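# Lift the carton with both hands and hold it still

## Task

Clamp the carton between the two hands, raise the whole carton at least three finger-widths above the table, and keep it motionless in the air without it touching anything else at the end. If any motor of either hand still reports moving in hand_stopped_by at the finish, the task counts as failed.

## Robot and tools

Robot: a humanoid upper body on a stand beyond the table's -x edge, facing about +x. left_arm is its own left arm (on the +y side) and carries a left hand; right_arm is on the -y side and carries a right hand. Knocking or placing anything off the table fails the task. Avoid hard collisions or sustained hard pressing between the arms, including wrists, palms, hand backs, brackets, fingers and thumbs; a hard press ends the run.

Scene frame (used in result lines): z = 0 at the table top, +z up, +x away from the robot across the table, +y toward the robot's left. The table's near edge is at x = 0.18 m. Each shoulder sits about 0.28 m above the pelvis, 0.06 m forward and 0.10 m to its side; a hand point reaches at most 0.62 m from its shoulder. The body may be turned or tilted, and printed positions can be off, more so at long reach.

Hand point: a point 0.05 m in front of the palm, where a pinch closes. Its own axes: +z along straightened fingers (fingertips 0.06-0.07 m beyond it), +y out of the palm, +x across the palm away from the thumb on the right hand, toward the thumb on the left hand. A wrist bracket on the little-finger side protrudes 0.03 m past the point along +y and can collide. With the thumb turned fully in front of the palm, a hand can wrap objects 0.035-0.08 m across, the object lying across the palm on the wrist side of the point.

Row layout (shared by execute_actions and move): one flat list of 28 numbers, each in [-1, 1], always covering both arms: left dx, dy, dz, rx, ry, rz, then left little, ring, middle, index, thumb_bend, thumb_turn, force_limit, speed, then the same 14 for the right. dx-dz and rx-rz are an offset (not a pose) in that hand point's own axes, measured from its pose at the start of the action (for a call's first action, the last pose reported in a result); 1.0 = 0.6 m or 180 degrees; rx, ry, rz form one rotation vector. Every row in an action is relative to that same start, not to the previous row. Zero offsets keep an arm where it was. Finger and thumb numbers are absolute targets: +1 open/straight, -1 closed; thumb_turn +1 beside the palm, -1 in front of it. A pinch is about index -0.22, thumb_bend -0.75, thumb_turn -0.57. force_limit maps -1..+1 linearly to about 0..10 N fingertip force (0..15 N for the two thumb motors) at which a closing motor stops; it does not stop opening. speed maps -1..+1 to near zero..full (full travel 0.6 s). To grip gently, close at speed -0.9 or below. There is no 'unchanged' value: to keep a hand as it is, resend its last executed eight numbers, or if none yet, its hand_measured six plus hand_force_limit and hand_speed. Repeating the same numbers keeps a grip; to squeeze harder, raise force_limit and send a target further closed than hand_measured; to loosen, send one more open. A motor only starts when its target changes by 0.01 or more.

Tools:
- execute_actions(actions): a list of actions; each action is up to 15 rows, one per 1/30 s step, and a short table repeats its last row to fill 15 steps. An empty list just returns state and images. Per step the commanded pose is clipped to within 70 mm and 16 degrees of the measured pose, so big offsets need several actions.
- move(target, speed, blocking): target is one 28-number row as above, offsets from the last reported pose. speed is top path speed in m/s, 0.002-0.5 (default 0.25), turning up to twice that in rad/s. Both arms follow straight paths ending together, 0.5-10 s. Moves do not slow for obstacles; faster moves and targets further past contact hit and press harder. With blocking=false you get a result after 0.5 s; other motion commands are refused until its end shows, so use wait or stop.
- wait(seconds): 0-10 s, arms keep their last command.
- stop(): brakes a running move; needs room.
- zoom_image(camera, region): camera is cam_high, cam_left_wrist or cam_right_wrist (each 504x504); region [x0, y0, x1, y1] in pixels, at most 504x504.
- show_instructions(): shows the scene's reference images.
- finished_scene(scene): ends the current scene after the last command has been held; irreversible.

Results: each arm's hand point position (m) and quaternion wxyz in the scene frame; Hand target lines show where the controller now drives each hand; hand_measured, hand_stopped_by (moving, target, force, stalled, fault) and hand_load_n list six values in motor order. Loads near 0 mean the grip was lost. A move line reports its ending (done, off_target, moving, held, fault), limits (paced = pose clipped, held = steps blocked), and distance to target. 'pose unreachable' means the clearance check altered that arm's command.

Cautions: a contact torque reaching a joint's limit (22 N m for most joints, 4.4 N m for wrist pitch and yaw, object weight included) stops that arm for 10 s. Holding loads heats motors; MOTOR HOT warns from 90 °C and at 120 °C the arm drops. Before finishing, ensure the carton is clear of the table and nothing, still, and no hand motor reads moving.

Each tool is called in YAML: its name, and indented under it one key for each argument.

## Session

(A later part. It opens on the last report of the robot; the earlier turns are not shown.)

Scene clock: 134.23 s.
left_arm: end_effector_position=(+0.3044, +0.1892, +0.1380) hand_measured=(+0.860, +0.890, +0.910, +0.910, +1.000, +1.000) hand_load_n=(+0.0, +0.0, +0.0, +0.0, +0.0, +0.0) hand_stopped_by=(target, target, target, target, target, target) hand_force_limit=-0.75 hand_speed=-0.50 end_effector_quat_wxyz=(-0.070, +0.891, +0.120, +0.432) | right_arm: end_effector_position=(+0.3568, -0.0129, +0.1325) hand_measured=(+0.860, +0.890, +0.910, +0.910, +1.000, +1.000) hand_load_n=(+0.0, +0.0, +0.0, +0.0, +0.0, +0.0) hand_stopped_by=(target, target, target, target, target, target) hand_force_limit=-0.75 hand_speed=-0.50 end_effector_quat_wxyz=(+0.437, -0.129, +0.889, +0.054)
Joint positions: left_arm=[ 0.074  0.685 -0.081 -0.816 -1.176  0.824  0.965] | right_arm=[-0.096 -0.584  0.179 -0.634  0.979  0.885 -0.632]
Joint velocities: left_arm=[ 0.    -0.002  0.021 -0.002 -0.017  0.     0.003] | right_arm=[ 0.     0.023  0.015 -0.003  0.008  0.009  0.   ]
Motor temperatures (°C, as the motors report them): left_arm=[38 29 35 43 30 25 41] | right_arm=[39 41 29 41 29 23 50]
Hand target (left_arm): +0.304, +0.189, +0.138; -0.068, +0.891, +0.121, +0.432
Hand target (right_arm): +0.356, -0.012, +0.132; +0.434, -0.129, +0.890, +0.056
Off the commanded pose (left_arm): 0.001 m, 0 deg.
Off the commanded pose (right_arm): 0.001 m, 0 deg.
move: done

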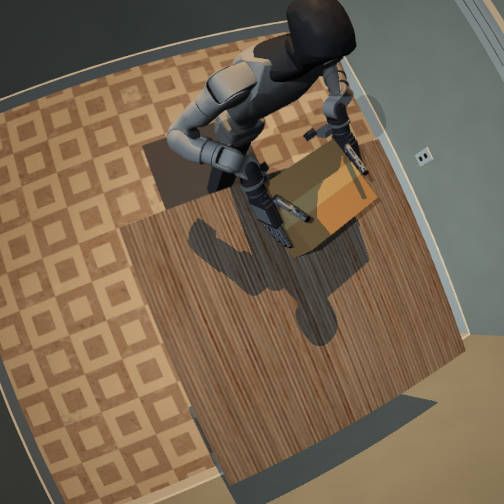

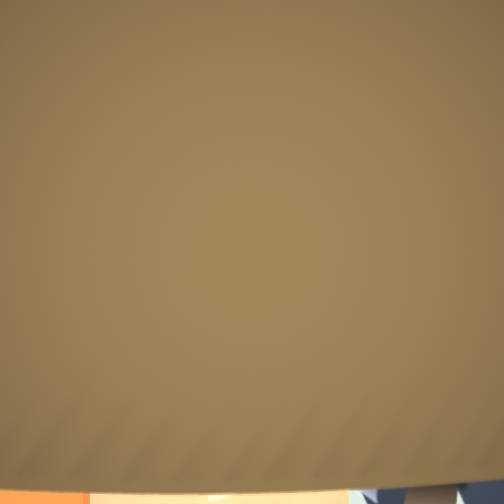

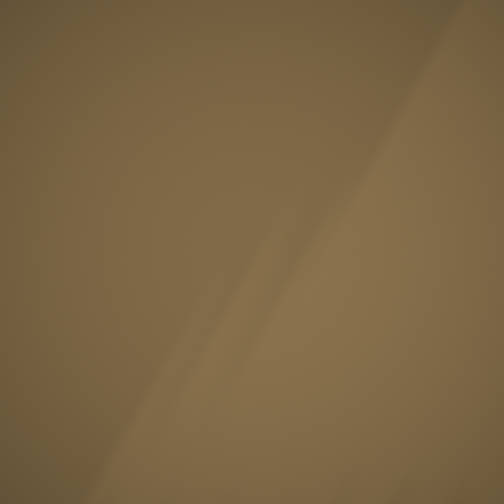

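execute_actions:
  actions:
    - [[0.0005,0.001,0.0006,0,0,0,0.86,0.89,0.91,0.91,1,1,-0.75,-0.88,0.0004,0.001,0,0,0,0,0.86,0.89,0.91,0.91,1,1,-0.75,-0.88],[0.0013,0.003,0.0016,0,0,0,0.86,0.89,0.91,0.91,1,1,-0.75,-0.88,0.001,0.003,-0.0002,0,0,0,0.86,0.89,0.91,0.91,1,1,-0.75,-0.88],[0.0023,0.0055,0.0029,0,0,0,0.86,0.89,0.91,0.91,1,1,-0.75,-0.88,0.0018,0.0055,-0.0005,0,0,0,0.86,0.89,0.91,0.91,1,1,-0.75,-0.88],[0.0033,0.008,0.0042,0,0,0,0.86,0.89,0.91,0.91,1,1,-0.75,-0.88,0.0026,0.008,-0.0007,0,0,0,0.86,0.89,0.91,0.91,1,1,-0.75,-0.88],[0.0043,0.0105,0.0054,0,0,0,0.86,0.89,0.91,0.91,1,1,-0.75,-0.88,0.0033,0.0105,-0.0009,0,0,0,0.86,0.89,0.91,0.91,1,1,-0.75,-0.88],[0.005,0.0125,0.0061,0,0,0,0.86,0.89,0.91,0.91,1,1,-0.75,-0.88,0.0038,0.0125,-0.001,0,0,0,0.86,0.89,0.91,0.91,1,1,-0.75,-0.88],[0.0055,0.0145,0.0064,0,0,0,0.86,0.89,0.91,0.91,1,1,-0.75,-0.88,0.004,0.0145,-0.001,0,0,0,0.86,0.89,0.91,0.91,1,1,-0.75,-0.88],[0.0055,0.0163,0.0064,0,0,0,0.86,0.89,0.91,0.91,1,1,-0.75,-0.88,0.004,0.0163,-0.001,0,0,0,0.86,0.89,0.91,0.91,1,1,-0.75,-0.88],[0.0055,0.018,0.0064,0,0,0,0.86,0.89,0.91,0.91,1,1,-0.75,-0.88,0.004,0.018,-0.001,0,0,0,0.86,0.89,0.91,0.91,1,1,-0.75,-0.88],[0.0055,0.020,0.0057,-0.0014,0,0,0.86,0.89,0.91,0.91,1,1,-0.75,-0.88,0.004,0.020,-0.0016,-0.0013,0,0,0.86,0.89,0.91,0.91,1,1,-0.75,-0.88],[0.0055,0.0225,0.0049,-0.0031,0,-0.0003,0.86,0.89,0.91,0.91,1,1,-0.75,-0.88,0.004,0.0225,-0.0023,-0.003,0,0.0003,0.86,0.89,0.91,0.91,1,1,-0.75,-0.88],[0.0055,0.0255,0.0039,-0.0052,0,-0.0005,0.86,0.89,0.91,0.91,1,1,-0.75,-0.88,0.004,0.0255,-0.0032,-0.005,0,0.0006,0.86,0.89,0.91,0.91,1,1,-0.75,-0.88],[0.0055,0.029,0.0028,-0.0076,0,-0.0007,0.86,0.89,0.91,0.91,1,1,-0.75,-0.88,0.004,0.029,-0.0042,-0.0073,0,0.0009,0.86,0.89,0.91,0.91,1,1,-0.75,-0.88],[0.0055,0.0325,0.0016,-0.01,0,-0.0009,0.86,0.89,0.91,0.91,1,1,-0.75,-0.88,0.004,0.0325,-0.0052,-0.0096,0,0.0012,0.86,0.89,0.91,0.91,1,1,-0.75,-0.88],[0.0055,0.036,0.0005,-0.0124,0,-0.0011,0.86,0.89,0.91,0.91,1,1,-0.75,-0.88,0.004,0.036,-0.0062,-0.0119,0,0.0014,0.86,0.89,0.91,0.91,1,1,-0.75,-0.88]]
    - [[0,0.022,-0.0073,-0.015,0,-0.0013,0.86,0.89,0.91,0.91,1,1,-0.75,-0.88,0,0.022,-0.0064,-0.0145,0,0.0018,0.86,0.89,0.91,0.91,1,1,-0.75,-0.88],[0,0.026,-0.0086,-0.018,0,-0.0016,0.86,0.89,0.91,0.91,1,1,-0.75,-0.88,0,0.026,-0.0075,-0.0172,0,0.0021,0.86,0.89,0.91,0.91,1,1,-0.75,-0.88],[0,0.030,-0.0099,-0.0207,0,-0.0018,0.86,0.89,0.91,0.91,1,1,-0.75,-0.88,0,0.030,-0.0087,-0.0198,0,0.0024,0.86,0.89,0.91,0.91,1,1,-0.75,-0.88],[0,0.034,-0.0112,-0.0235,0,-0.002,0.86,0.89,0.91,0.91,1,1,-0.75,-0.88,0,0.034,-0.0099,-0.0224,0,0.0027,0.86,0.89,0.91,0.91,1,1,-0.75,-0.88],[0,0.038,-0.0125,-0.0262,0,-0.0023,0.86,0.89,0.91,0.91,1,1,-0.75,-0.88,0,0.038,-0.011,-0.0251,0,0.003,0.86,0.89,0.91,0.91,1,1,-0.75,-0.88],[0,0.042,-0.0139,-0.029,0,-0.0025,0.86,0.89,0.91,0.91,1,1,-0.75,-0.88,0,0.042,-0.0122,-0.0277,0,0.0034,0.86,0.89,0.91,0.91,1,1,-0.75,-0.88],[0,0.046,-0.0152,-0.0317,0,-0.0028,0.86,0.89,0.91,0.91,1,1,-0.75,-0.88,0,0.046,-0.0133,-0.0304,0,0.0037,0.86,0.89,0.91,0.91,1,1,-0.75,-0.88],[0,0.050,-0.0165,-0.0345,0,-0.003,0.86,0.89,0.91,0.91,1,1,-0.75,-0.88,0,0.05,-0.0145,-0.033,0,0.004,0.86,0.89,0.91,0.91,1,1,-0.75,-0.88],[0,0.054,-0.0178,-0.0373,0,-0.0032,0.55,0.55,0.55,0.55,1,1,-0.75,-0.88,0,0.054,-0.0157,-0.0356,0,0.0043,0.55,0.55,0.55,0.55,1,1,-0.75,-0.88],[0,0.058,-0.0191,-0.04,0,-0.0035,0.55,0.55,0.55,0.55,1,1,-0.75,-0.88,0,0.058,-0.0168,-0.0383,0,0.0046,0.55,0.55,0.55,0.55,1,1,-0.75,-0.88],[0,0.062,-0.0205,-0.0428,0,-0.0037,0.55,0.55,0.55,0.55,1,1,-0.75,-0.88,0,0.062,-0.018,-0.0409,0,0.005,0.55,0.55,0.55,0.55,1,1,-0.75,-0.88],[0,0.066,-0.0218,-0.0455,0,-0.004,0.55,0.55,0.55,0.55,1,1,-0.75,-0.88,0,0.066,-0.0191,-0.0436,0,0.0053,0.55,0.55,0.55,0.55,1,1,-0.75,-0.88],[0,0.07,-0.0231,-0.0483,0,-0.0042,0.55,0.55,0.55,0.55,1,1,-0.75,-0.88,0,0.07,-0.0203,-0.0462,0,0.0056,0.55,0.55,0.55,0.55,1,1,-0.75,-0.88]]

wait:
  seconds: 0.2

Scene clock: 136.00 s.
left_arm: end_effector_position=(+0.3124, +0.1806, +0.1389) hand_measured=(+0.834, +0.864, +0.884, +0.884, +1.000, +1.000) hand_load_n=(+0.0, +0.0, +0.0, +0.0, +0.0, +0.0) hand_stopped_by=(moving, moving, moving, moving, target, target) hand_force_limit=-0.75 hand_speed=-0.88 end_effector_quat_wxyz=(-0.075, +0.889, +0.117, +0.437) | right_arm: end_effector_position=(+0.3511, -0.0020, +0.1303) hand_measured=(+0.840, +0.864, +0.898, +0.898, +1.000, +1.000) hand_load_n=(+0.5, +2.5, +0.0, +0.5, +0.0, +0.0) hand_stopped_by=(force, force, force, force, target, target) hand_force_limit=-0.75 hand_speed=-0.88 end_effector_quat_wxyz=(+0.437, -0.130, +0.888, +0.056)
Joint positions: left_arm=[ 0.011  0.647 -0.138 -0.801 -1.158  0.843  1.021] | right_arm=[-0.097 -0.551  0.23  -0.646  0.956  0.878 -0.672]
Joint velocities: left_arm=[ 0.003  0.002 -0.018  0.     0.005 -0.022  0.   ] | right_arm=[ 0.008 -0.011 -0.018 -0.011 -0.012 -0.009  0.   ]
Motor temperatures (°C, as the motors report them): left_arm=[38 29 35 43 30 25 40] | right_arm=[39 41 29 41 29 23 49]
Hand target (left_arm): +0.311, +0.141, +0.148; -0.003, +0.892, +0.094, +0.442
Hand target (right_arm): +0.328, +0.034, +0.139; +0.423, -0.154, +0.884, +0.127
Off the commanded pose (left_arm): 0.042 m, 9 deg.
Off the commanded pose (right_arm): 0.045 m, 9 deg.

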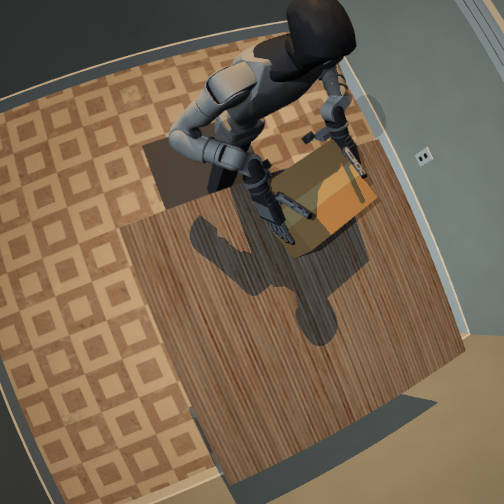

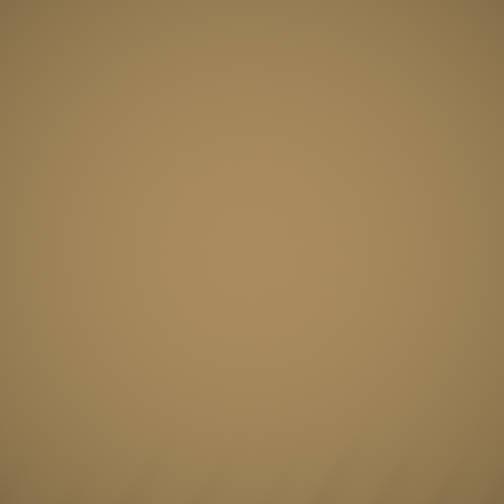

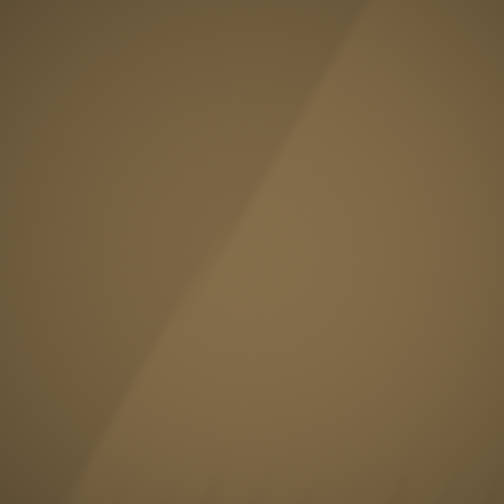

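Scene clock: 136.20 s.
left_arm: end_effector_position=(+0.3124, +0.1807, +0.1388) hand_measured=(+0.814, +0.838, +0.844, +0.844, +1.000, +1.000) hand_load_n=(+0.5, +2.0, +2.0, +0.0, +0.0, +0.0) hand_stopped_by=(force, force, force, moving, target, target) hand_force_limit=-0.75 hand_speed=-0.88 end_effector_quat_wxyz=(-0.076, +0.889, +0.116, +0.437) | right_arm: end_effector_position=(+0.3511, -0.0021, +0.1303) hand_measured=(+0.840, +0.864, +0.898, +0.898, +1.000, +1.000) hand_load_n=(+0.0, +2.0, +0.0, +0.5, +0.0, +0.0) hand_stopped_by=(force, force, force, force, target, target) hand_force_limit=-0.75 hand_speed=-0.88 end_effector_quat_wxyz=(+0.437, -0.130, +0.888, +0.056)
Joint positions: left_arm=[ 0.011  0.647 -0.14  -0.801 -1.154  0.842  1.021] | right_arm=[-0.097 -0.551  0.23  -0.646  0.955  0.878 -0.672]
Joint velocities: left_arm=[ 0.002 -0.002 -0.003  0.     0.018  0.     0.   ] | right_arm=[ 0.009 -0.002  0.018 -0.003 -0.005  0.     0.   ]
Motor temperatures (°C, as the motors report them): left_arm=[38 29 35 43 30 25 40] | right_arm=[39 41 29 41 28 22 49]
Hand target (left_arm): +0.311, +0.141, +0.148; -0.003, +0.892, +0.094, +0.442
Hand target (right_arm): +0.328, +0.034, +0.139; +0.423, -0.154, +0.884, +0.127
Off the commanded pose (left_arm): 0.042 m, 9 deg.
Off the commanded pose (right_arm): 0.045 m, 9 deg.
wait: 0.20 s; no rest

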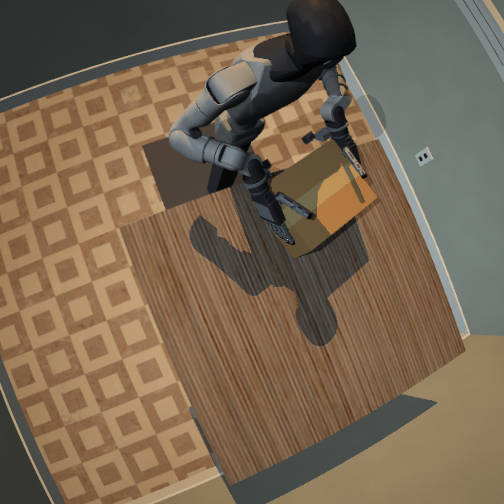

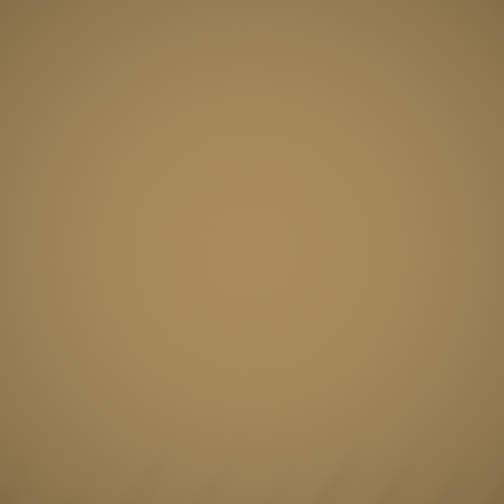

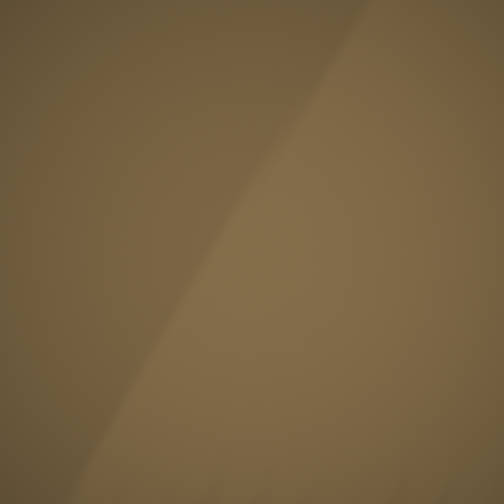

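execute_actions:
  actions:
    - [[0.001,0.0684,-0.0238,-0.051,-0.002,-0.0082,0.835,0.86,0.868,0.868,1,1,-0.75,-0.9,-0.001,0.0732,-0.0216,-0.0484,0,0.0082,0.55,0.55,0.55,0.55,1,1,-0.75,-0.9],[0.001,0.0708,-0.0246,-0.054,-0.002,-0.0084,0.835,0.86,0.868,0.868,1,1,-0.75,-0.9,-0.001,0.0754,-0.0222,-0.0498,0,0.0084,0.55,0.55,0.55,0.55,1,1,-0.75,-0.9],[0.0014,0.074,-0.025,-0.0573,-0.002,-0.0083,0.835,0.86,0.868,0.868,1,1,-0.75,-0.9,-0.0012,0.0768,-0.0225,-0.0509,0,0.0089,0.55,0.55,0.55,0.55,1,1,-0.75,-0.9],[0.0021,0.0781,-0.025,-0.061,-0.002,-0.008,0.835,0.86,0.868,0.868,1,1,-0.75,-0.9,-0.0016,0.0773,-0.0226,-0.0516,0,0.0096,0.55,0.55,0.55,0.55,1,1,-0.75,-0.9],[0.0031,0.083,-0.0245,-0.0651,-0.002,-0.0074,0.835,0.86,0.868,0.868,1,1,-0.75,-0.9,-0.0022,0.0771,-0.0224,-0.0519,0,0.0106,0.55,0.55,0.55,0.55,1,1,-0.75,-0.9],[0.0045,0.0864,-0.0229,-0.0665,-0.002,-0.0063,0.835,0.86,0.868,0.868,1,1,-0.75,-0.9,-0.0029,0.0738,-0.0213,-0.0505,0,0.0117,0.55,0.55,0.55,0.55,1,1,-0.75,-0.9],[0.0061,0.0902,-0.021,-0.0681,-0.002,-0.0051,0.835,0.86,0.868,0.868,1,1,-0.75,-0.9,-0.0038,0.0701,-0.0201,-0.049,0,0.0129,0.55,0.55,0.55,0.55,1,1,-0.75,-0.9],[0.0078,0.0944,-0.019,-0.0698,-0.002,-0.0038,0.835,0.86,0.868,0.868,1,1,-0.75,-0.9,-0.0048,0.066,-0.0187,-0.0472,0,0.0142,0.55,0.55,0.55,0.55,1,1,-0.75,-0.9],[0.0096,0.0986,-0.0169,-0.0716,-0.002,-0.0024,0.835,0.86,0.868,0.868,1,1,-0.75,-0.9,-0.0058,0.0619,-0.0174,-0.0455,0,0.0156,0.55,0.55,0.55,0.55,1,1,-0.75,-0.9],[0.0113,0.1028,-0.0148,-0.0733,-0.002,-0.0011,0.835,0.86,0.868,0.868,1,1,-0.75,-0.9,-0.0067,0.0578,-0.016,-0.0437,0,0.0169,0.55,0.55,0.55,0.55,1,1,-0.75,-0.9],[0.0131,0.107,-0.0128,-0.0751,-0.002,0.0002,0.835,0.86,0.868,0.868,1,1,-0.75,-0.9,-0.0077,0.0537,-0.0147,-0.042,0,0.0182,0.55,0.55,0.55,0.55,1,1,-0.75,-0.9],[0.0148,0.1112,-0.0107,-0.0768,-0.002,0.0016,0.835,0.86,0.868,0.868,1,1,-0.75,-0.9,-0.0087,0.0496,-0.0133,-0.0403,0,0.0196,0.55,0.55,0.55,0.55,1,1,-0.75,-0.9],[0.0164,0.115,-0.0089,-0.0784,-0.002,0.0028,0.835,0.86,0.868,0.868,1,1,-0.75,-0.9,-0.0095,0.0459,-0.0121,-0.0387,0,0.0208,0.55,0.55,0.55,0.55,1,1,-0.75,-0.9],[0.0176,0.1179,-0.0074,-0.0796,-0.002,0.0037,0.835,0.86,0.868,0.868,1,1,-0.75,-0.9,-0.0102,0.043,-0.0112,-0.0375,0,0.0217,0.55,0.55,0.55,0.55,1,1,-0.75,-0.9],[0.0185,0.12,-0.0064,-0.0805,-0.002,0.0044,0.835,0.86,0.868,0.868,1,1,-0.75,-0.9,-0.0107,0.041,-0.0105,-0.0366,0,0.0224,0.55,0.55,0.55,0.55,1,1,-0.75,-0.9]]

wait:
  seconds: 0.3

zoom_image:
  camera: "cam_high"
  region: [200, 100, 420, 300]

Scene clock: 138.10 s.
left_arm: end_effector_position=(+0.3301, +0.1691, +0.1399) hand_measured=(+0.836, +0.860, +0.868, +0.868, +1.000, +1.000) hand_load_n=(+1.0, +1.0, +1.0, +0.0, +0.0, +0.0) hand_stopped_by=(force, target, target, target, target, target) hand_force_limit=-0.75 hand_speed=-0.90 end_effector_quat_wxyz=(-0.058, +0.890, +0.093, +0.442) | right_arm: end_effector_position=(+0.3604, -0.0157, +0.1305) hand_measured=(+0.842, +0.864, +0.898, +0.898, +1.000, +1.000) hand_load_n=(+1.5, +2.5, +0.5, +0.5, +0.0, +0.0) hand_stopped_by=(force, force, force, force, target, target) hand_force_limit=-0.75 hand_speed=-0.90 end_effector_quat_wxyz=(+0.440, -0.107, +0.890, +0.047)
Joint positions: left_arm=[-0.098  0.651 -0.174 -0.723 -1.167  0.859  0.979] | right_arm=[-0.087 -0.549  0.189 -0.625  0.959  0.863 -0.669]
Joint velocities: left_arm=[-0.446 -0.067 -0.166  0.308 -0.046  0.118 -0.031] | right_arm=[ 0.025 -0.012 -0.178  0.071  0.046 -0.002  0.009]
Motor temperatures (°C, as the motors report them): left_arm=[38 29 35 43 30 25 41] | right_arm=[39 41 29 41 29 22 50]
Hand target (left_arm): +0.328, +0.116, +0.152; +0.034, +0.893, +0.056, +0.445
Hand target (right_arm): +0.342, +0.019, +0.141; +0.428, -0.124, +0.887, +0.122
Off the commanded pose (left_arm): 0.058 m, 11 deg.
Off the commanded pose (right_arm): 0.042 m, 9 deg.

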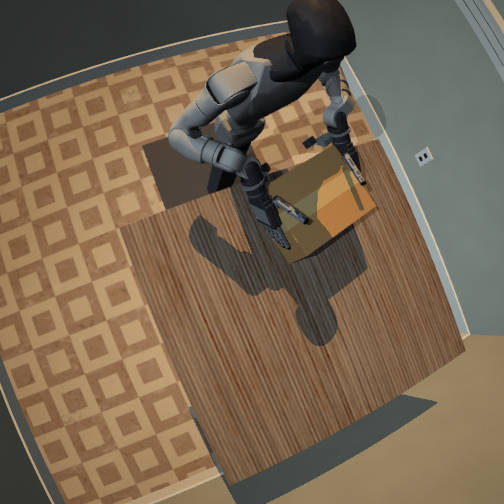

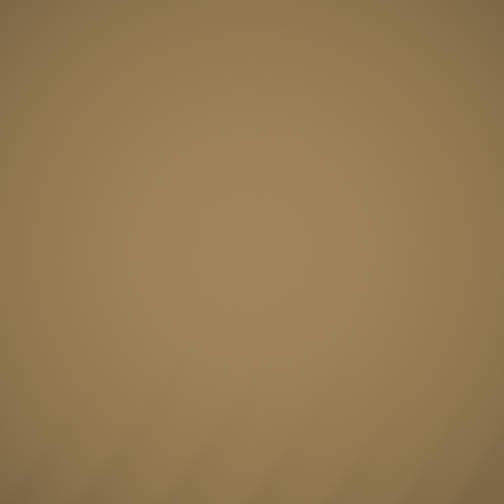

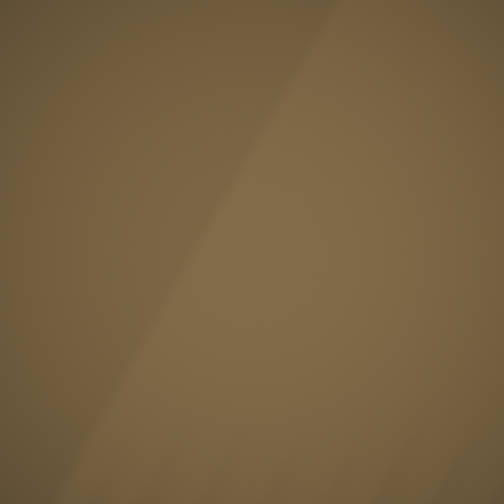

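Scene clock: 138.40 s.
left_arm: end_effector_position=(+0.3345, +0.1661, +0.1400) hand_measured=(+0.836, +0.860, +0.868, +0.868, +1.000, +1.000) hand_load_n=(+1.0, +1.0, +1.0, +0.0, +0.0, +0.0) hand_stopped_by=(force, target, target, target, target, target) hand_force_limit=-0.75 hand_speed=-0.90 end_effector_quat_wxyz=(-0.055, +0.891, +0.088, +0.443) | right_arm: end_effector_position=(+0.3626, -0.0194, +0.1306) hand_measured=(+0.842, +0.864, +0.898, +0.898, +1.000, +1.000) hand_load_n=(+1.5, +2.5, +0.5, +0.5, +0.0, +0.0) hand_stopped_by=(force, force, force, force, target, target) hand_force_limit=-0.75 hand_speed=-0.90 end_effector_quat_wxyz=(+0.441, -0.102, +0.891, +0.044)
Joint positions: left_arm=[-0.127  0.646 -0.185 -0.703 -1.169  0.867  0.977] | right_arm=[-0.085 -0.549  0.177 -0.62   0.962  0.863 -0.668]
Joint velocities: left_arm=[ 0.    -0.006 -0.006 -0.012  0.002  0.     0.   ] | right_arm=[ 0.005  0.014  0.009 -0.008 -0.008  0.     0.   ]
Motor temperatures (°C, as the motors report them): left_arm=[38 29 35 43 30 25 41] | right_arm=[39 41 29 41 29 22 50]
Hand target (left_arm): +0.328, +0.116, +0.152; +0.034, +0.893, +0.056, +0.445
Hand target (right_arm): +0.342, +0.019, +0.141; +0.428, -0.124, +0.887, +0.122
Off the commanded pose (left_arm): 0.055 m, 11 deg.
Off the commanded pose (right_arm): 0.046 m, 9 deg.
wait: 0.30 s; at rest by 0.23 s

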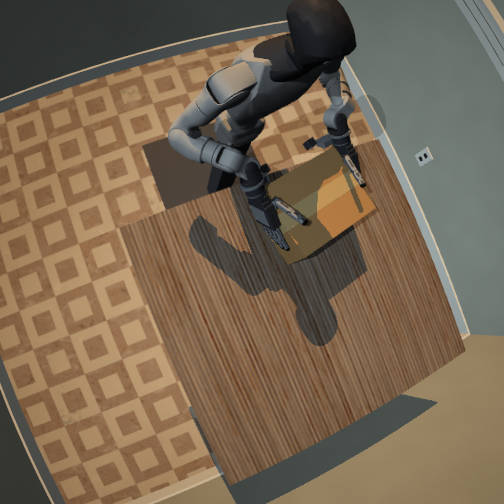

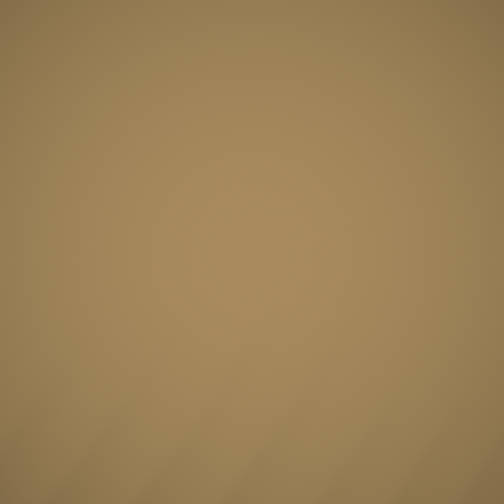

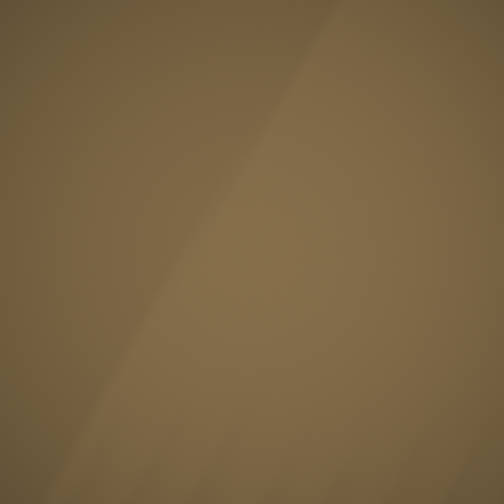

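Region (200, 100, 420, 300) of cam_high's 504x504 image, scaled by 2.291, with more detail than that image has; it fills the top 458 rows of this view, and the rest is white.

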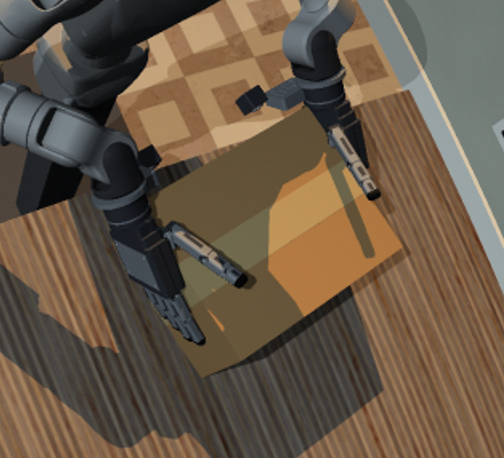

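execute_actions:
  actions:
    - [[0.0015,0.0888,-0.0232,-0.0608,-0.0035,-0.007,0.835,0.86,0.868,0.868,1,1,-0.65,-0.9,-0.0015,0.0765,-0.0232,-0.0535,0.002,0.0096,0.55,0.55,0.55,0.55,1,1,-0.65,-0.9],[0.0015,0.0894,-0.0247,-0.0618,-0.0036,-0.007,0.835,0.86,0.868,0.868,1,1,-0.65,-0.9,-0.0015,0.0797,-0.0243,-0.0554,0.002,0.0096,0.55,0.55,0.55,0.55,1,1,-0.65,-0.9],[0.0015,0.0902,-0.0262,-0.0629,-0.0037,-0.007,0.835,0.86,0.868,0.868,1,1,-0.65,-0.9,-0.0016,0.0829,-0.0254,-0.0573,0.002,0.0096,0.55,0.55,0.55,0.55,1,1,-0.65,-0.9],[0.0016,0.0912,-0.0277,-0.0641,-0.0037,-0.007,0.835,0.86,0.868,0.868,1,1,-0.65,-0.9,-0.0018,0.0861,-0.0264,-0.0592,0.002,0.0096,0.55,0.55,0.55,0.55,1,1,-0.65,-0.9],[0.002,0.0924,-0.0292,-0.0653,-0.0034,-0.007,0.835,0.86,0.868,0.868,1,1,-0.65,-0.9,-0.0024,0.0893,-0.0275,-0.0611,0.0017,0.0096,0.55,0.55,0.55,0.55,1,1,-0.65,-0.9],[0.0028,0.0938,-0.0307,-0.0666,-0.003,-0.007,0.835,0.86,0.868,0.868,1,1,-0.65,-0.9,-0.0034,0.0925,-0.0287,-0.063,0.0012,0.0096,0.55,0.55,0.55,0.55,1,1,-0.65,-0.9],[0.0038,0.0952,-0.0321,-0.0679,-0.0025,-0.0071,0.835,0.86,0.868,0.868,1,1,-0.65,-0.9,-0.0046,0.0955,-0.0299,-0.0648,0.0006,0.0097,0.55,0.55,0.55,0.55,1,1,-0.65,-0.9],[0.005,0.0964,-0.0332,-0.0692,-0.0019,-0.0072,0.5,0.5,0.5,0.5,1,1,-0.65,-0.9,-0.006,0.098,-0.031,-0.0663,-0.0002,0.0098,0.5,0.5,0.5,0.5,1,1,-0.65,-0.9],[0.0062,0.097,-0.034,-0.07,-0.0012,-0.0073,0.5,0.5,0.5,0.5,1,1,-0.65,-0.9,-0.0074,0.099,-0.0317,-0.067,-0.0009,0.0099,0.5,0.5,0.5,0.5,1,1,-0.65,-0.9],[0.0074,0.097,-0.0343,-0.07,-0.0006,-0.0074,0.5,0.5,0.5,0.5,1,1,-0.65,-0.9,-0.0088,0.099,-0.0321,-0.067,-0.0017,0.01,0.5,0.5,0.5,0.5,1,1,-0.65,-0.9],[0.0086,0.097,-0.0346,-0.07,0.0001,-0.0076,0.5,0.5,0.5,0.5,1,1,-0.65,-0.9,-0.0102,0.099,-0.0325,-0.067,-0.0024,0.0101,0.5,0.5,0.5,0.5,1,1,-0.65,-0.9],[0.0098,0.097,-0.0349,-0.07,0.0007,-0.0077,0.5,0.5,0.5,0.5,1,1,-0.65,-0.9,-0.0116,0.099,-0.0328,-0.067,-0.0031,0.0102,0.5,0.5,0.5,0.5,1,1,-0.65,-0.9],[0.011,0.097,-0.0352,-0.07,0.0013,-0.0079,0.5,0.5,0.5,0.5,1,1,-0.65,-0.9,-0.013,0.099,-0.0331,-0.067,-0.0039,0.0104,0.5,0.5,0.5,0.5,1,1,-0.65,-0.9],[0.012,0.097,-0.0355,-0.07,0.0019,-0.008,0.5,0.5,0.5,0.5,1,1,-0.65,-0.9,-0.014,0.099,-0.0334,-0.067,-0.0044,0.0105,0.5,0.5,0.5,0.5,1,1,-0.65,-0.9]]

wait:
  seconds: 0.2

Scene clock: 140.53 s.
left_arm: end_effector_position=(+0.3358, +0.1655, +0.1401) hand_measured=(+0.836, +0.856, +0.864, +0.852, +1.000, +1.000) hand_load_n=(+1.0, +2.5, +2.0, +2.5, +0.0, +0.0) hand_stopped_by=(force, force, force, force, target, target) hand_force_limit=-0.65 hand_speed=-0.90 end_effector_quat_wxyz=(-0.055, +0.891, +0.087, +0.443) | right_arm: end_effector_position=(+0.3624, -0.0202, +0.1305) hand_measured=(+0.836, +0.864, +0.894, +0.894, +1.000, +1.000) hand_load_n=(+2.0, +2.5, +1.5, +2.5, +0.0, +0.0) hand_stopped_by=(force, force, force, force, target, target) hand_force_limit=-0.65 hand_speed=-0.90 end_effector_quat_wxyz=(+0.440, -0.103, +0.891, +0.043)
Joint positions: left_arm=[-0.135  0.645 -0.187 -0.697 -1.171  0.869  0.975] | right_arm=[-0.083 -0.551  0.174 -0.622  0.961  0.867 -0.668]
Joint velocities: left_arm=[-0.003 -0.014  0.009 -0.003 -0.017  0.004  0.   ] | right_arm=[-0.003  0.009 -0.008 -0.009  0.003  0.019  0.   ]
Motor temperatures (°C, as the motors report them): left_arm=[38 29 35 43 30 25 43] | right_arm=[39 41 29 41 29 23 51]
Hand target (left_arm): +0.330, +0.110, +0.160; +0.047, +0.889, +0.050, +0.453
Hand target (right_arm): +0.336, +0.032, +0.151; +0.433, -0.135, +0.879, +0.145
Off the commanded pose (left_arm): 0.062 m, 13 deg.
Off the commanded pose (right_arm): 0.064 m, 12 deg.

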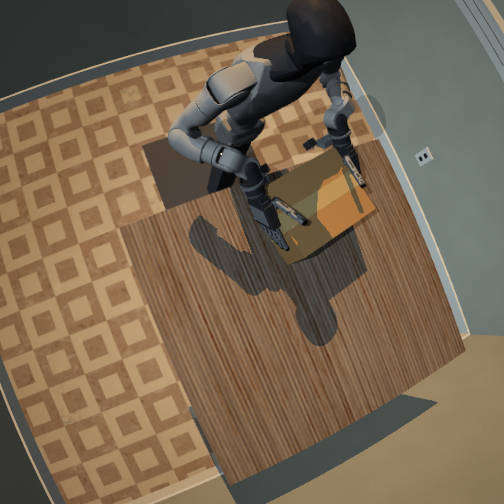

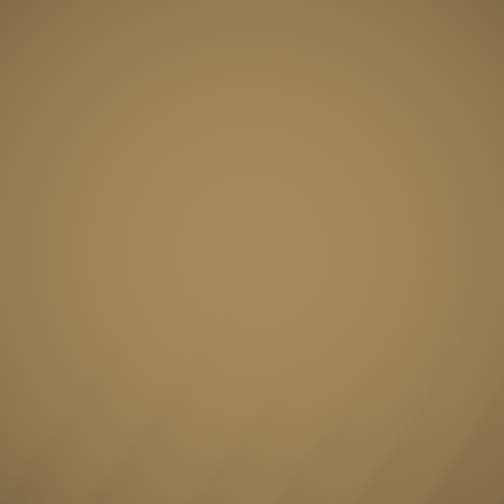

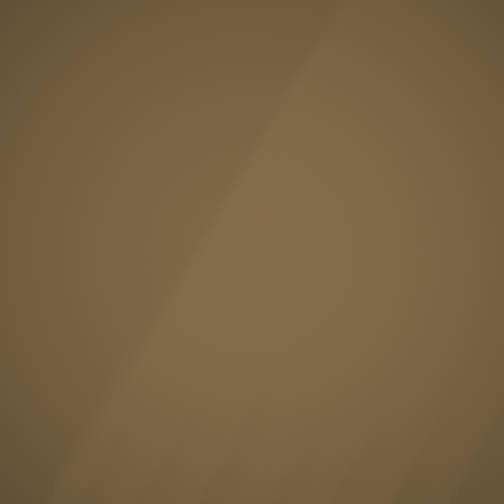

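Scene clock: 140.73 s.
left_arm: end_effector_position=(+0.3401, +0.1644, +0.1513) hand_measured=(+0.838, +0.856, +0.864, +0.852, +1.000, +1.000) hand_load_n=(+7.5, +2.5, +2.5, +1.0, +0.0, +0.0) hand_stopped_by=(force, force, force, force, target, target) hand_force_limit=-0.65 hand_speed=-0.90 end_effector_quat_wxyz=(-0.048, +0.883, +0.090, +0.458) | right_arm: end_effector_position=(+0.3631, -0.0222, +0.1308) hand_measured=(+0.836, +0.864, +0.894, +0.894, +1.000, +1.000) hand_load_n=(+1.0, +2.0, +2.0, +3.0, +0.0, +0.0) hand_stopped_by=(force, force, force, force, target, target) hand_force_limit=-0.65 hand_speed=-0.90 end_effector_quat_wxyz=(+0.441, -0.101, +0.891, +0.040)
Joint positions: left_arm=[-0.146  0.644 -0.176 -0.711 -1.175  0.858  0.971] | right_arm=[-0.08  -0.551  0.169 -0.624  0.961  0.868 -0.671]
Joint velocities: left_arm=[-0.075  0.008  0.021 -0.041  0.014 -0.035 -0.027] | right_arm=[ 0.018 -0.02  -0.049  0.003  0.005  0.    -0.009]
Motor temperatures (°C, as the motors report them): left_arm=[38 29 35 43 30 25 43] | right_arm=[39 41 29 41 29 23 51]
Hand target (left_arm): +0.330, +0.110, +0.160; +0.047, +0.889, +0.050, +0.453
Hand target (right_arm): +0.336, +0.032, +0.151; +0.433, -0.135, +0.879, +0.145
Off the commanded pose (left_arm): 0.059 m, 12 deg.
Off the commanded pose (right_arm): 0.066 m, 13 deg.
wait: 0.20 s; no rest

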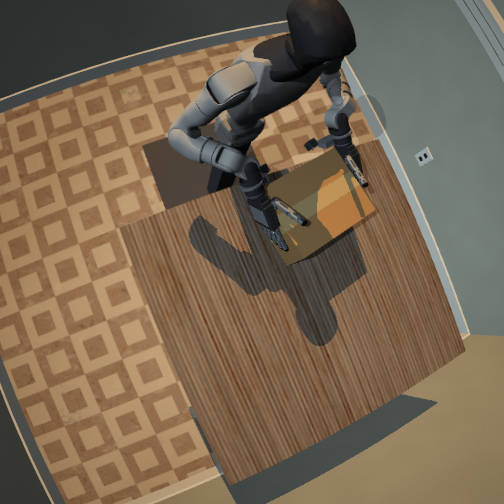

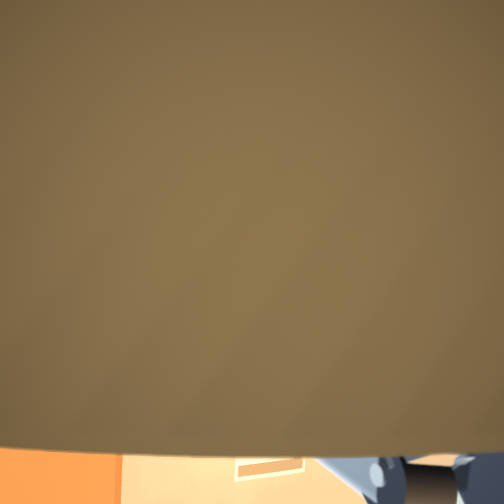

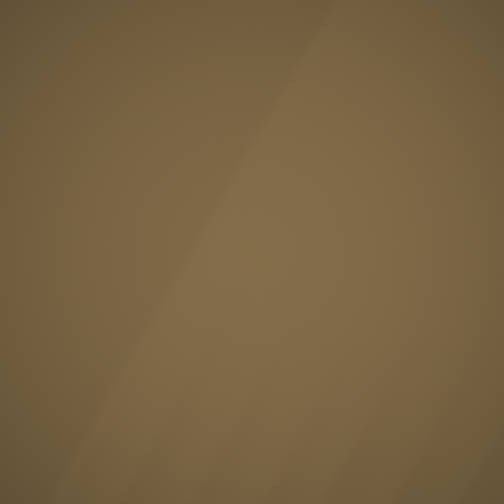

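execute_actions:
  actions: []

zoom_image:
  camera: "cam_high"
  region: [300, 120, 390, 210]

zoom_image:
  camera: "cam_high"
  region: [235, 160, 335, 270]

Scene clock: 142.20 s.
left_arm: end_effector_position=(+0.3407, +0.1645, +0.1536) hand_measured=(+0.838, +0.856, +0.864, +0.852, +1.000, +1.000) hand_load_n=(+6.5, +2.0, +2.5, +1.5, +0.0, +0.0) hand_stopped_by=(force, force, force, force, target, target) hand_force_limit=-0.65 hand_speed=-0.90 end_effector_quat_wxyz=(-0.048, +0.882, +0.090, +0.461) | right_arm: end_effector_position=(+0.3639, -0.0218, +0.1327) hand_measured=(+0.838, +0.866, +0.894, +0.894, +1.000, +1.000) hand_load_n=(+4.0, +4.0, +3.0, +3.5, +0.0, +0.0) hand_stopped_by=(force, force, force, force, target, target) hand_force_limit=-0.65 hand_speed=-0.90 end_effector_quat_wxyz=(+0.444, -0.099, +0.890, +0.041)
Joint positions: left_arm=[-0.148  0.646 -0.174 -0.715 -1.174  0.858  0.972] | right_arm=[-0.081 -0.55   0.167 -0.627  0.962  0.865 -0.671]
Joint velocities: left_arm=[ 0.     0.     0.    -0.008  0.002  0.     0.   ] | right_arm=[ 0.002 -0.015 -0.032 -0.002  0.     0.     0.   ]
Motor temperatures (°C, as the motors report them): left_arm=[39 29 35 44 30 25 45] | right_arm=[39 41 29 42 29 23 54]
Hand target (left_arm): +0.330, +0.110, +0.160; +0.047, +0.889, +0.050, +0.453
Hand target (right_arm): +0.336, +0.032, +0.151; +0.433, -0.135, +0.879, +0.145
Off the commanded pose (left_arm): 0.059 m, 12 deg.
Off the commanded pose (right_arm): 0.065 m, 13 deg.

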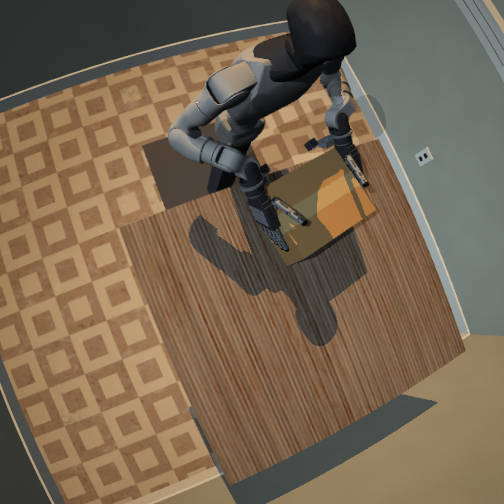

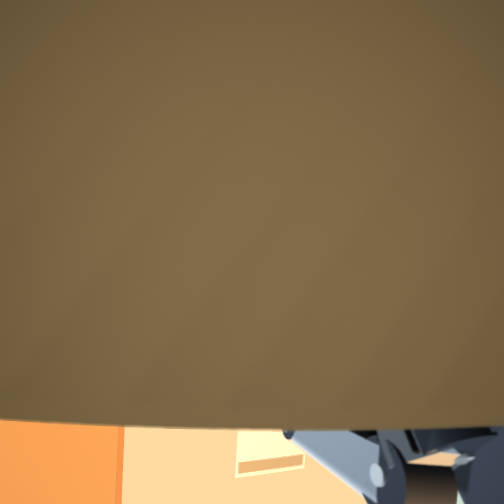

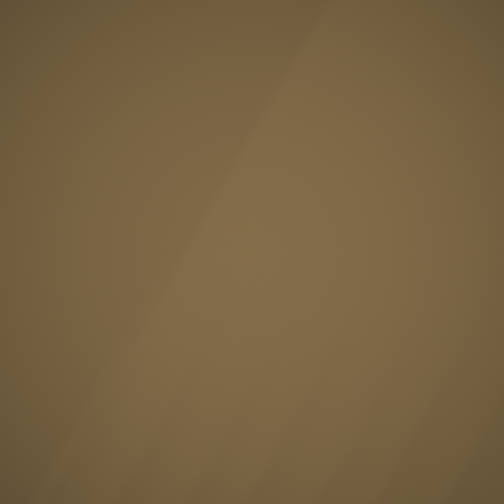

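Region (300, 120, 390, 210) of cam_high's 504x504 image, scaled by 5.600, with more detail than that image has.

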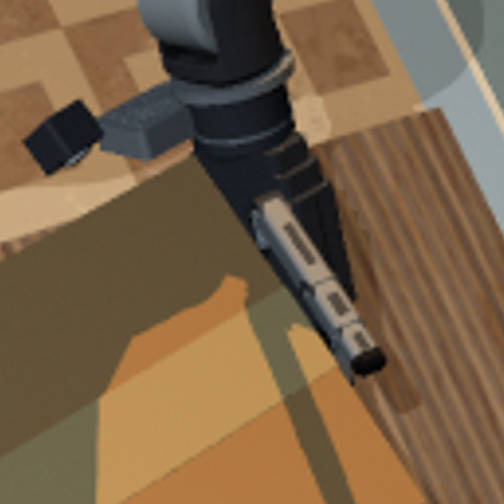

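Region (235, 160, 335, 270) of cam_high's 504x504 image, scaled by 4.582, with more detail than that image has; it fills the left 458 columns of this view, and the rest is white.

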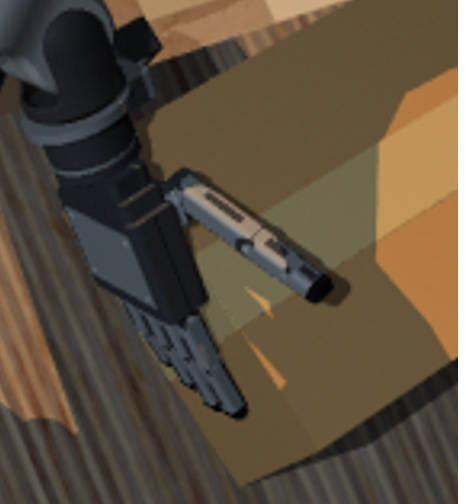

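execute_actions:
  actions:
    - [[-0.012,0.0933,-0.0289,-0.0648,-0.0108,-0.0046,0.5,0.5,0.5,0.5,1,1,-0.65,-0.9,-0.0106,0.1028,-0.033,-0.0701,-0.0026,0.0089,0.5,0.5,0.5,0.5,1,1,-0.65,-0.9],[-0.0119,0.0933,-0.029,-0.0646,-0.0108,-0.0042,0.5,0.5,0.5,0.5,1,1,-0.65,-0.9,-0.0108,0.1026,-0.033,-0.0698,-0.0027,0.0093,0.5,0.5,0.5,0.5,1,1,-0.65,-0.9],[-0.0117,0.0933,-0.0291,-0.0644,-0.0107,-0.0038,0.5,0.5,0.5,0.5,1,1,-0.65,-0.9,-0.011,0.1024,-0.033,-0.0695,-0.0028,0.0097,0.5,0.5,0.5,0.5,1,1,-0.65,-0.9],[-0.0115,0.0933,-0.0292,-0.0642,-0.0106,-0.0034,0.5,0.5,0.5,0.5,1,1,-0.65,-0.9,-0.0113,0.1022,-0.033,-0.0692,-0.0029,0.0101,0.5,0.5,0.5,0.5,1,1,-0.65,-0.9],[-0.0113,0.0933,-0.0293,-0.064,-0.0105,-0.003,0.5,0.5,0.5,0.5,1,1,-0.65,-0.9,-0.0116,0.102,-0.033,-0.0689,-0.0031,0.0105,0.5,0.5,0.5,0.5,1,1,-0.65,-0.9],[-0.0111,0.0933,-0.0294,-0.0638,-0.0104,-0.0026,0.5,0.5,0.5,0.5,1,1,-0.65,-0.9,-0.0119,0.1018,-0.033,-0.0686,-0.0032,0.0109,0.5,0.5,0.5,0.5,1,1,-0.65,-0.9],[-0.0109,0.0933,-0.0295,-0.0636,-0.0103,-0.0022,0.5,0.5,0.5,0.5,1,1,-0.65,-0.9,-0.0122,0.1016,-0.033,-0.0683,-0.0034,0.0113,0.5,0.5,0.5,0.5,1,1,-0.65,-0.9],[-0.0107,0.0933,-0.0296,-0.0634,-0.0102,-0.0018,0.5,0.5,0.5,0.5,1,1,-0.65,-0.9,-0.0125,0.1014,-0.033,-0.068,-0.0035,0.0117,0.5,0.5,0.5,0.5,1,1,-0.65,-0.9],[-0.0104,0.0933,-0.0298,-0.0632,-0.0101,-0.0014,0.5,0.5,0.5,0.5,1,1,-0.65,-0.9,-0.0128,0.1012,-0.033,-0.0677,-0.0037,0.0121,0.5,0.5,0.5,0.5,1,1,-0.65,-0.9],[-0.01,0.0933,-0.03,-0.063,-0.0099,-0.001,0.5,0.5,0.5,0.5,1,1,-0.65,-0.9,-0.013,0.101,-0.033,-0.0675,-0.0038,0.0125,0.5,0.5,0.5,0.5,1,1,-0.65,-0.9]]

Scene clock: 146.90 s.
left_arm: end_effector_position=(+0.3416, +0.1636, +0.1561) hand_measured=(+0.838, +0.856, +0.864, +0.852, +1.000, +1.000) hand_load_n=(+4.5, +1.5, +2.0, +1.5, +0.0, +0.0) hand_stopped_by=(force, force, force, force, target, target) hand_force_limit=-0.65 hand_speed=-0.90 end_effector_quat_wxyz=(-0.052, +0.881, +0.087, +0.463) | right_arm: end_effector_position=(+0.3651, -0.0225, +0.1348) hand_measured=(+0.838, +0.866, +0.894, +0.894, +1.000, +1.000) hand_load_n=(+4.5, +4.0, +2.0, +2.0, +0.0, +0.0) hand_stopped_by=(force, force, force, force, target, target) hand_force_limit=-0.65 hand_speed=-0.90 end_effector_quat_wxyz=(+0.447, -0.095, +0.889, +0.042)
Joint positions: left_arm=[-0.162  0.646 -0.178 -0.721 -1.185  0.868  0.993] | right_arm=[-0.08  -0.546  0.162 -0.63   0.962  0.862 -0.674]
Joint velocities: left_arm=[-0.008 -0.006  0.    -0.002  0.     0.001  0.013] | right_arm=[ 0.018  0.     0.002 -0.009 -0.002  0.    -0.001]
Motor temperatures (°C, as the motors report them): left_arm=[39 29 35 45 30 26 51] | right_arm=[41 41 29 44 29 25 62]
Hand target (left_arm): +0.330, +0.109, +0.161; +0.041, +0.889, +0.047, +0.453
Hand target (right_arm): +0.337, +0.030, +0.153; +0.435, -0.130, +0.879, +0.144
Off the commanded pose (left_arm): 0.058 m, 12 deg.
Off the commanded pose (right_arm): 0.065 m, 12 deg.

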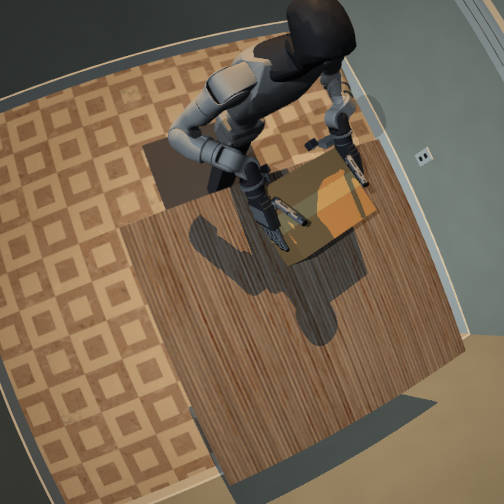

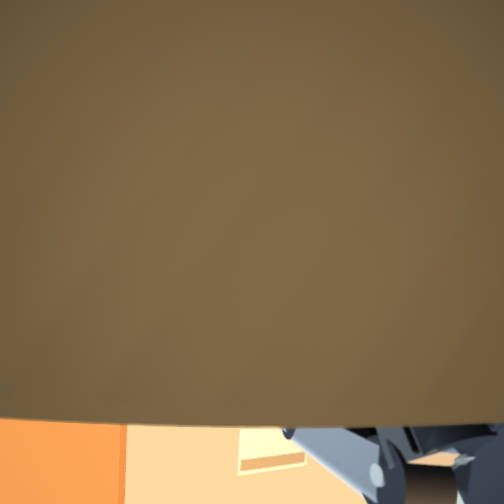

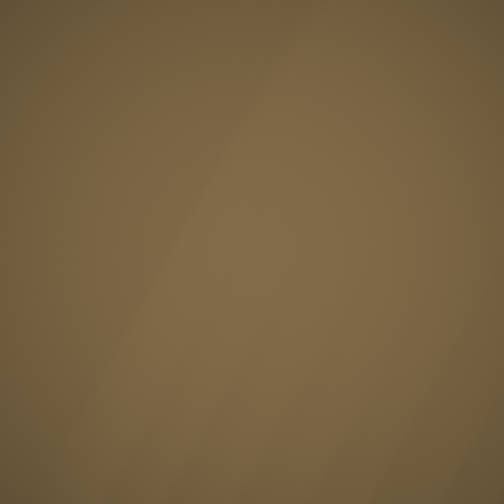

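execute_actions:
  actions:
    - [[-0.0125,0.0915,-0.0287,-0.064,-0.0117,-0.0043,0.5,0.5,0.5,0.5,1,1,-0.65,-0.9,-0.0089,0.1025,-0.0324,-0.0689,-0.0014,0.009,0.5,0.5,0.5,0.5,1,1,-0.65,-0.9],[-0.0117,0.0915,-0.0289,-0.064,-0.0115,-0.0043,0.5,0.5,0.5,0.5,1,1,-0.65,-0.9,-0.0096,0.1024,-0.0326,-0.0688,-0.0016,0.009,0.5,0.5,0.5,0.5,1,1,-0.65,-0.9],[-0.0104,0.0914,-0.0293,-0.0639,-0.0111,-0.0043,0.5,0.5,0.5,0.5,1,1,-0.65,-0.9,-0.0108,0.1023,-0.0331,-0.0687,-0.002,0.009,0.5,0.5,0.5,0.5,1,1,-0.65,-0.9],[-0.0088,0.0914,-0.0298,-0.0639,-0.0107,-0.0043,0.5,0.5,0.5,0.5,1,1,-0.65,-0.9,-0.0123,0.1022,-0.0336,-0.0686,-0.0024,0.009,0.5,0.5,0.5,0.5,1,1,-0.65,-0.9],[-0.007,0.0913,-0.0304,-0.0638,-0.0102,-0.0043,0.5,0.5,0.5,0.5,1,1,-0.65,-0.9,-0.014,0.1021,-0.0343,-0.0685,-0.0028,0.009,0.5,0.5,0.5,0.5,1,1,-0.65,-0.9],[-0.0049,0.0913,-0.031,-0.0638,-0.0096,-0.0043,0.5,0.5,0.5,0.5,1,1,-0.65,-0.9,-0.016,0.102,-0.035,-0.0684,-0.0034,0.009,0.5,0.5,0.5,0.5,1,1,-0.65,-0.9],[-0.0026,0.0912,-0.0317,-0.0637,-0.009,-0.0043,0.5,0.5,0.5,0.5,1,1,-0.65,-0.9,-0.0182,0.1019,-0.0358,-0.0683,-0.004,0.009,0.5,0.5,0.5,0.5,1,1,-0.65,-0.9],[-0.0003,0.0912,-0.0325,-0.0637,-0.0084,-0.0043,0.5,0.5,0.5,0.5,1,1,-0.65,-0.9,-0.0204,0.1018,-0.0366,-0.0682,-0.0046,0.009,0.5,0.5,0.5,0.5,1,1,-0.65,-0.9],[0.0021,0.0911,-0.0332,-0.0636,-0.0077,-0.0043,0.5,0.5,0.5,0.5,1,1,-0.65,-0.9,-0.0226,0.1017,-0.0374,-0.0681,-0.0052,0.009,0.5,0.5,0.5,0.5,1,1,-0.65,-0.9],[0.0044,0.0911,-0.0339,-0.0636,-0.0071,-0.0043,0.5,0.5,0.5,0.5,1,1,-0.65,-0.9,-0.0248,0.1016,-0.0382,-0.068,-0.0058,0.009,0.5,0.5,0.5,0.5,1,1,-0.65,-0.9],[0.0068,0.091,-0.0347,-0.0635,-0.0065,-0.0043,0.5,0.5,0.5,0.5,1,1,-0.65,-0.9,-0.027,0.1015,-0.039,-0.0679,-0.0064,0.009,0.5,0.5,0.5,0.5,1,1,-0.65,-0.9],[0.0088,0.091,-0.0353,-0.0635,-0.0059,-0.0043,0.5,0.5,0.5,0.5,1,1,-0.65,-0.9,-0.029,0.1014,-0.0398,-0.0678,-0.0069,0.009,0.5,0.5,0.5,0.5,1,1,-0.65,-0.9],[0.0107,0.091,-0.0359,-0.0635,-0.0054,-0.0043,0.5,0.5,0.5,0.5,1,1,-0.65,-0.9,-0.0307,0.1013,-0.0404,-0.0677,-0.0074,0.009,0.5,0.5,0.5,0.5,1,1,-0.65,-0.9],[0.012,0.091,-0.0363,-0.0635,-0.0051,-0.0043,0.5,0.5,0.5,0.5,1,1,-0.65,-0.9,-0.0319,0.1012,-0.0408,-0.0676,-0.0077,0.009,0.5,0.5,0.5,0.5,1,1,-0.65,-0.9],[0.013,0.091,-0.0366,-0.0635,-0.0048,-0.0043,0.5,0.5,0.5,0.5,1,1,-0.65,-0.9,-0.0329,0.101,-0.0412,-0.0675,-0.008,0.009,0.5,0.5,0.5,0.5,1,1,-0.65,-0.9]]

wait:
  seconds: 0.25

Scene clock: 148.40 s.
left_arm: end_effector_position=(+0.3460, +0.1626, +0.1693) hand_measured=(+0.838, +0.856, +0.864, +0.852, +1.000, +1.000) hand_load_n=(+4.5, +1.5, +2.0, +1.5, +0.0, +0.0) hand_stopped_by=(force, force, force, force, target, target) hand_force_limit=-0.65 hand_speed=-0.90 end_effector_quat_wxyz=(-0.051, +0.877, +0.089, +0.470) | right_arm: end_effector_position=(+0.3698, -0.0232, +0.1486) hand_measured=(+0.838, +0.866, +0.894, +0.894, +1.000, +1.000) hand_load_n=(+5.5, +3.5, +1.0, +0.5, +0.0, +0.0) hand_stopped_by=(force, force, force, force, target, target) hand_force_limit=-0.65 hand_speed=-0.90 end_effector_quat_wxyz=(+0.458, -0.092, +0.883, +0.040)
Joint positions: left_arm=[-0.206  0.646 -0.157 -0.738 -1.254  0.895  1.051] | right_arm=[-0.103 -0.546  0.126 -0.663  1.001  0.899 -0.708]
Joint velocities: left_arm=[-0.104 -0.006  0.066 -0.049 -0.175  0.063  0.14 ] | right_arm=[-0.087  0.005 -0.087 -0.072  0.12   0.097 -0.107]
Motor temperatures (°C, as the motors report them): left_arm=[40 29 35 45 30 26 52] | right_arm=[41 41 29 45 29 25 64]
Hand target (left_arm): +0.335, +0.110, +0.177; +0.040, +0.884, +0.048, +0.463
Hand target (right_arm): +0.341, +0.031, +0.167; +0.446, -0.133, +0.874, +0.142
Off the commanded pose (left_arm): 0.056 m, 11 deg.
Off the commanded pose (right_arm): 0.066 m, 13 deg.

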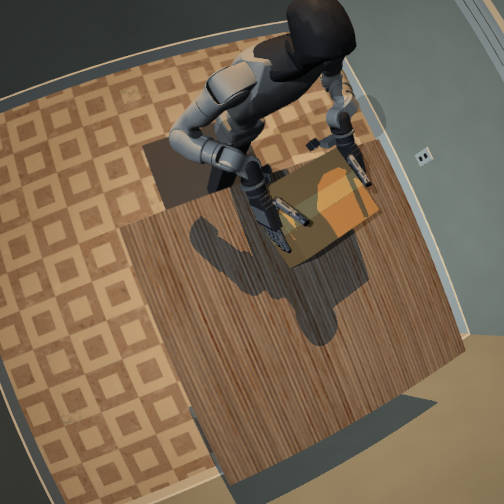

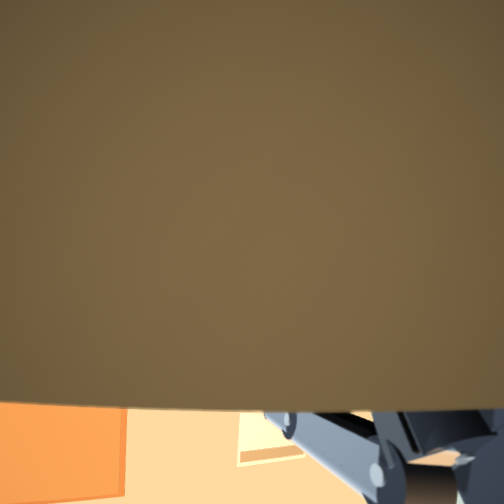

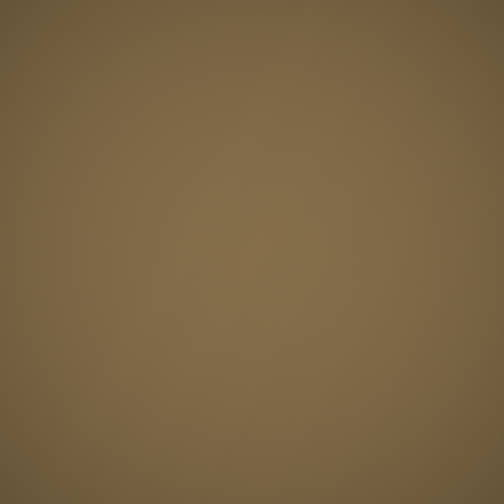

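Scene clock: 148.67 s.
left_arm: end_effector_position=(+0.3468, +0.1625, +0.1717) hand_measured=(+0.838, +0.856, +0.864, +0.852, +1.000, +1.000) hand_load_n=(+4.0, +1.5, +2.0, +1.5, +0.0, +0.0) hand_stopped_by=(force, force, force, force, target, target) hand_force_limit=-0.65 hand_speed=-0.90 end_effector_quat_wxyz=(-0.051, +0.876, +0.089, +0.471) | right_arm: end_effector_position=(+0.3707, -0.0232, +0.1510) hand_measured=(+0.838, +0.866, +0.894, +0.894, +1.000, +1.000) hand_load_n=(+5.5, +3.5, +0.5, +0.5, +0.0, +0.0) hand_stopped_by=(force, force, force, force, target, target) hand_force_limit=-0.65 hand_speed=-0.90 end_effector_quat_wxyz=(+0.460, -0.092, +0.882, +0.039)
Joint positions: left_arm=[-0.213  0.646 -0.153 -0.741 -1.264  0.9    1.06 ] | right_arm=[-0.108 -0.546  0.12  -0.668  1.009  0.905 -0.715]
Joint velocities: left_arm=[-0.014 -0.005  0.     0.     0.005  0.     0.   ] | right_arm=[-0.009 -0.012 -0.006 -0.003 -0.011  0.     0.   ]
Motor temperatures (°C, as the motors report them): left_arm=[40 29 35 45 30 26 52] | right_arm=[41 41 29 45 29 25 64]
Hand target (left_arm): +0.335, +0.110, +0.177; +0.040, +0.884, +0.048, +0.463
Hand target (right_arm): +0.341, +0.031, +0.167; +0.446, -0.133, +0.874, +0.142
Off the commanded pose (left_arm): 0.056 m, 12 deg.
Off the commanded pose (right_arm): 0.066 m, 13 deg.
wait: 0.27 s; at rest by 0.20 s

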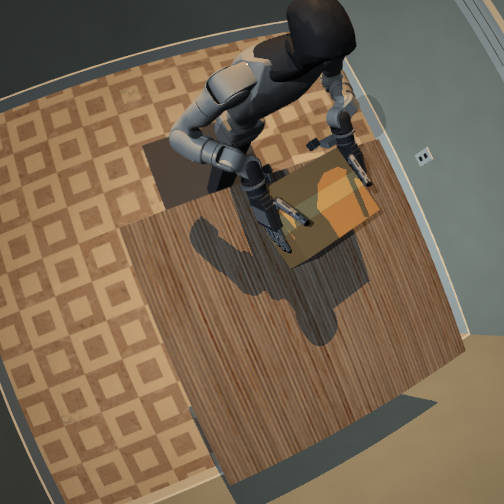

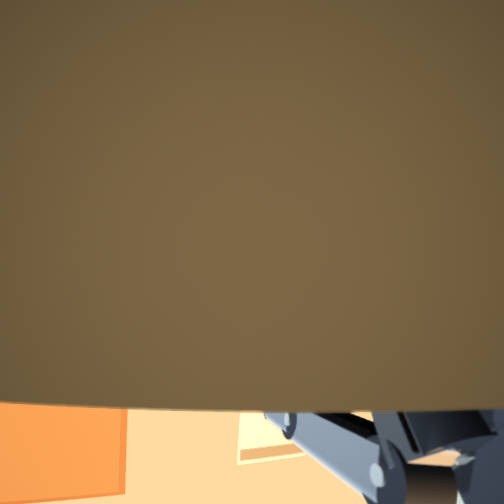

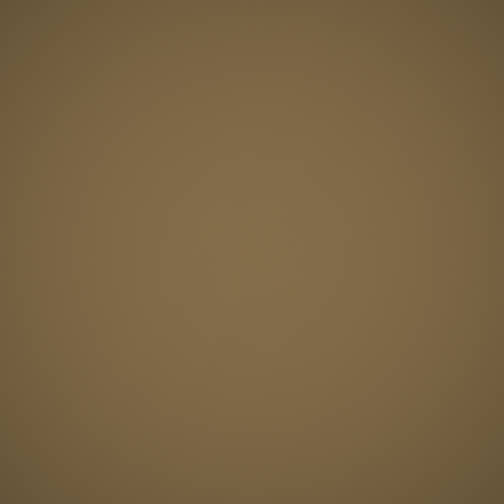

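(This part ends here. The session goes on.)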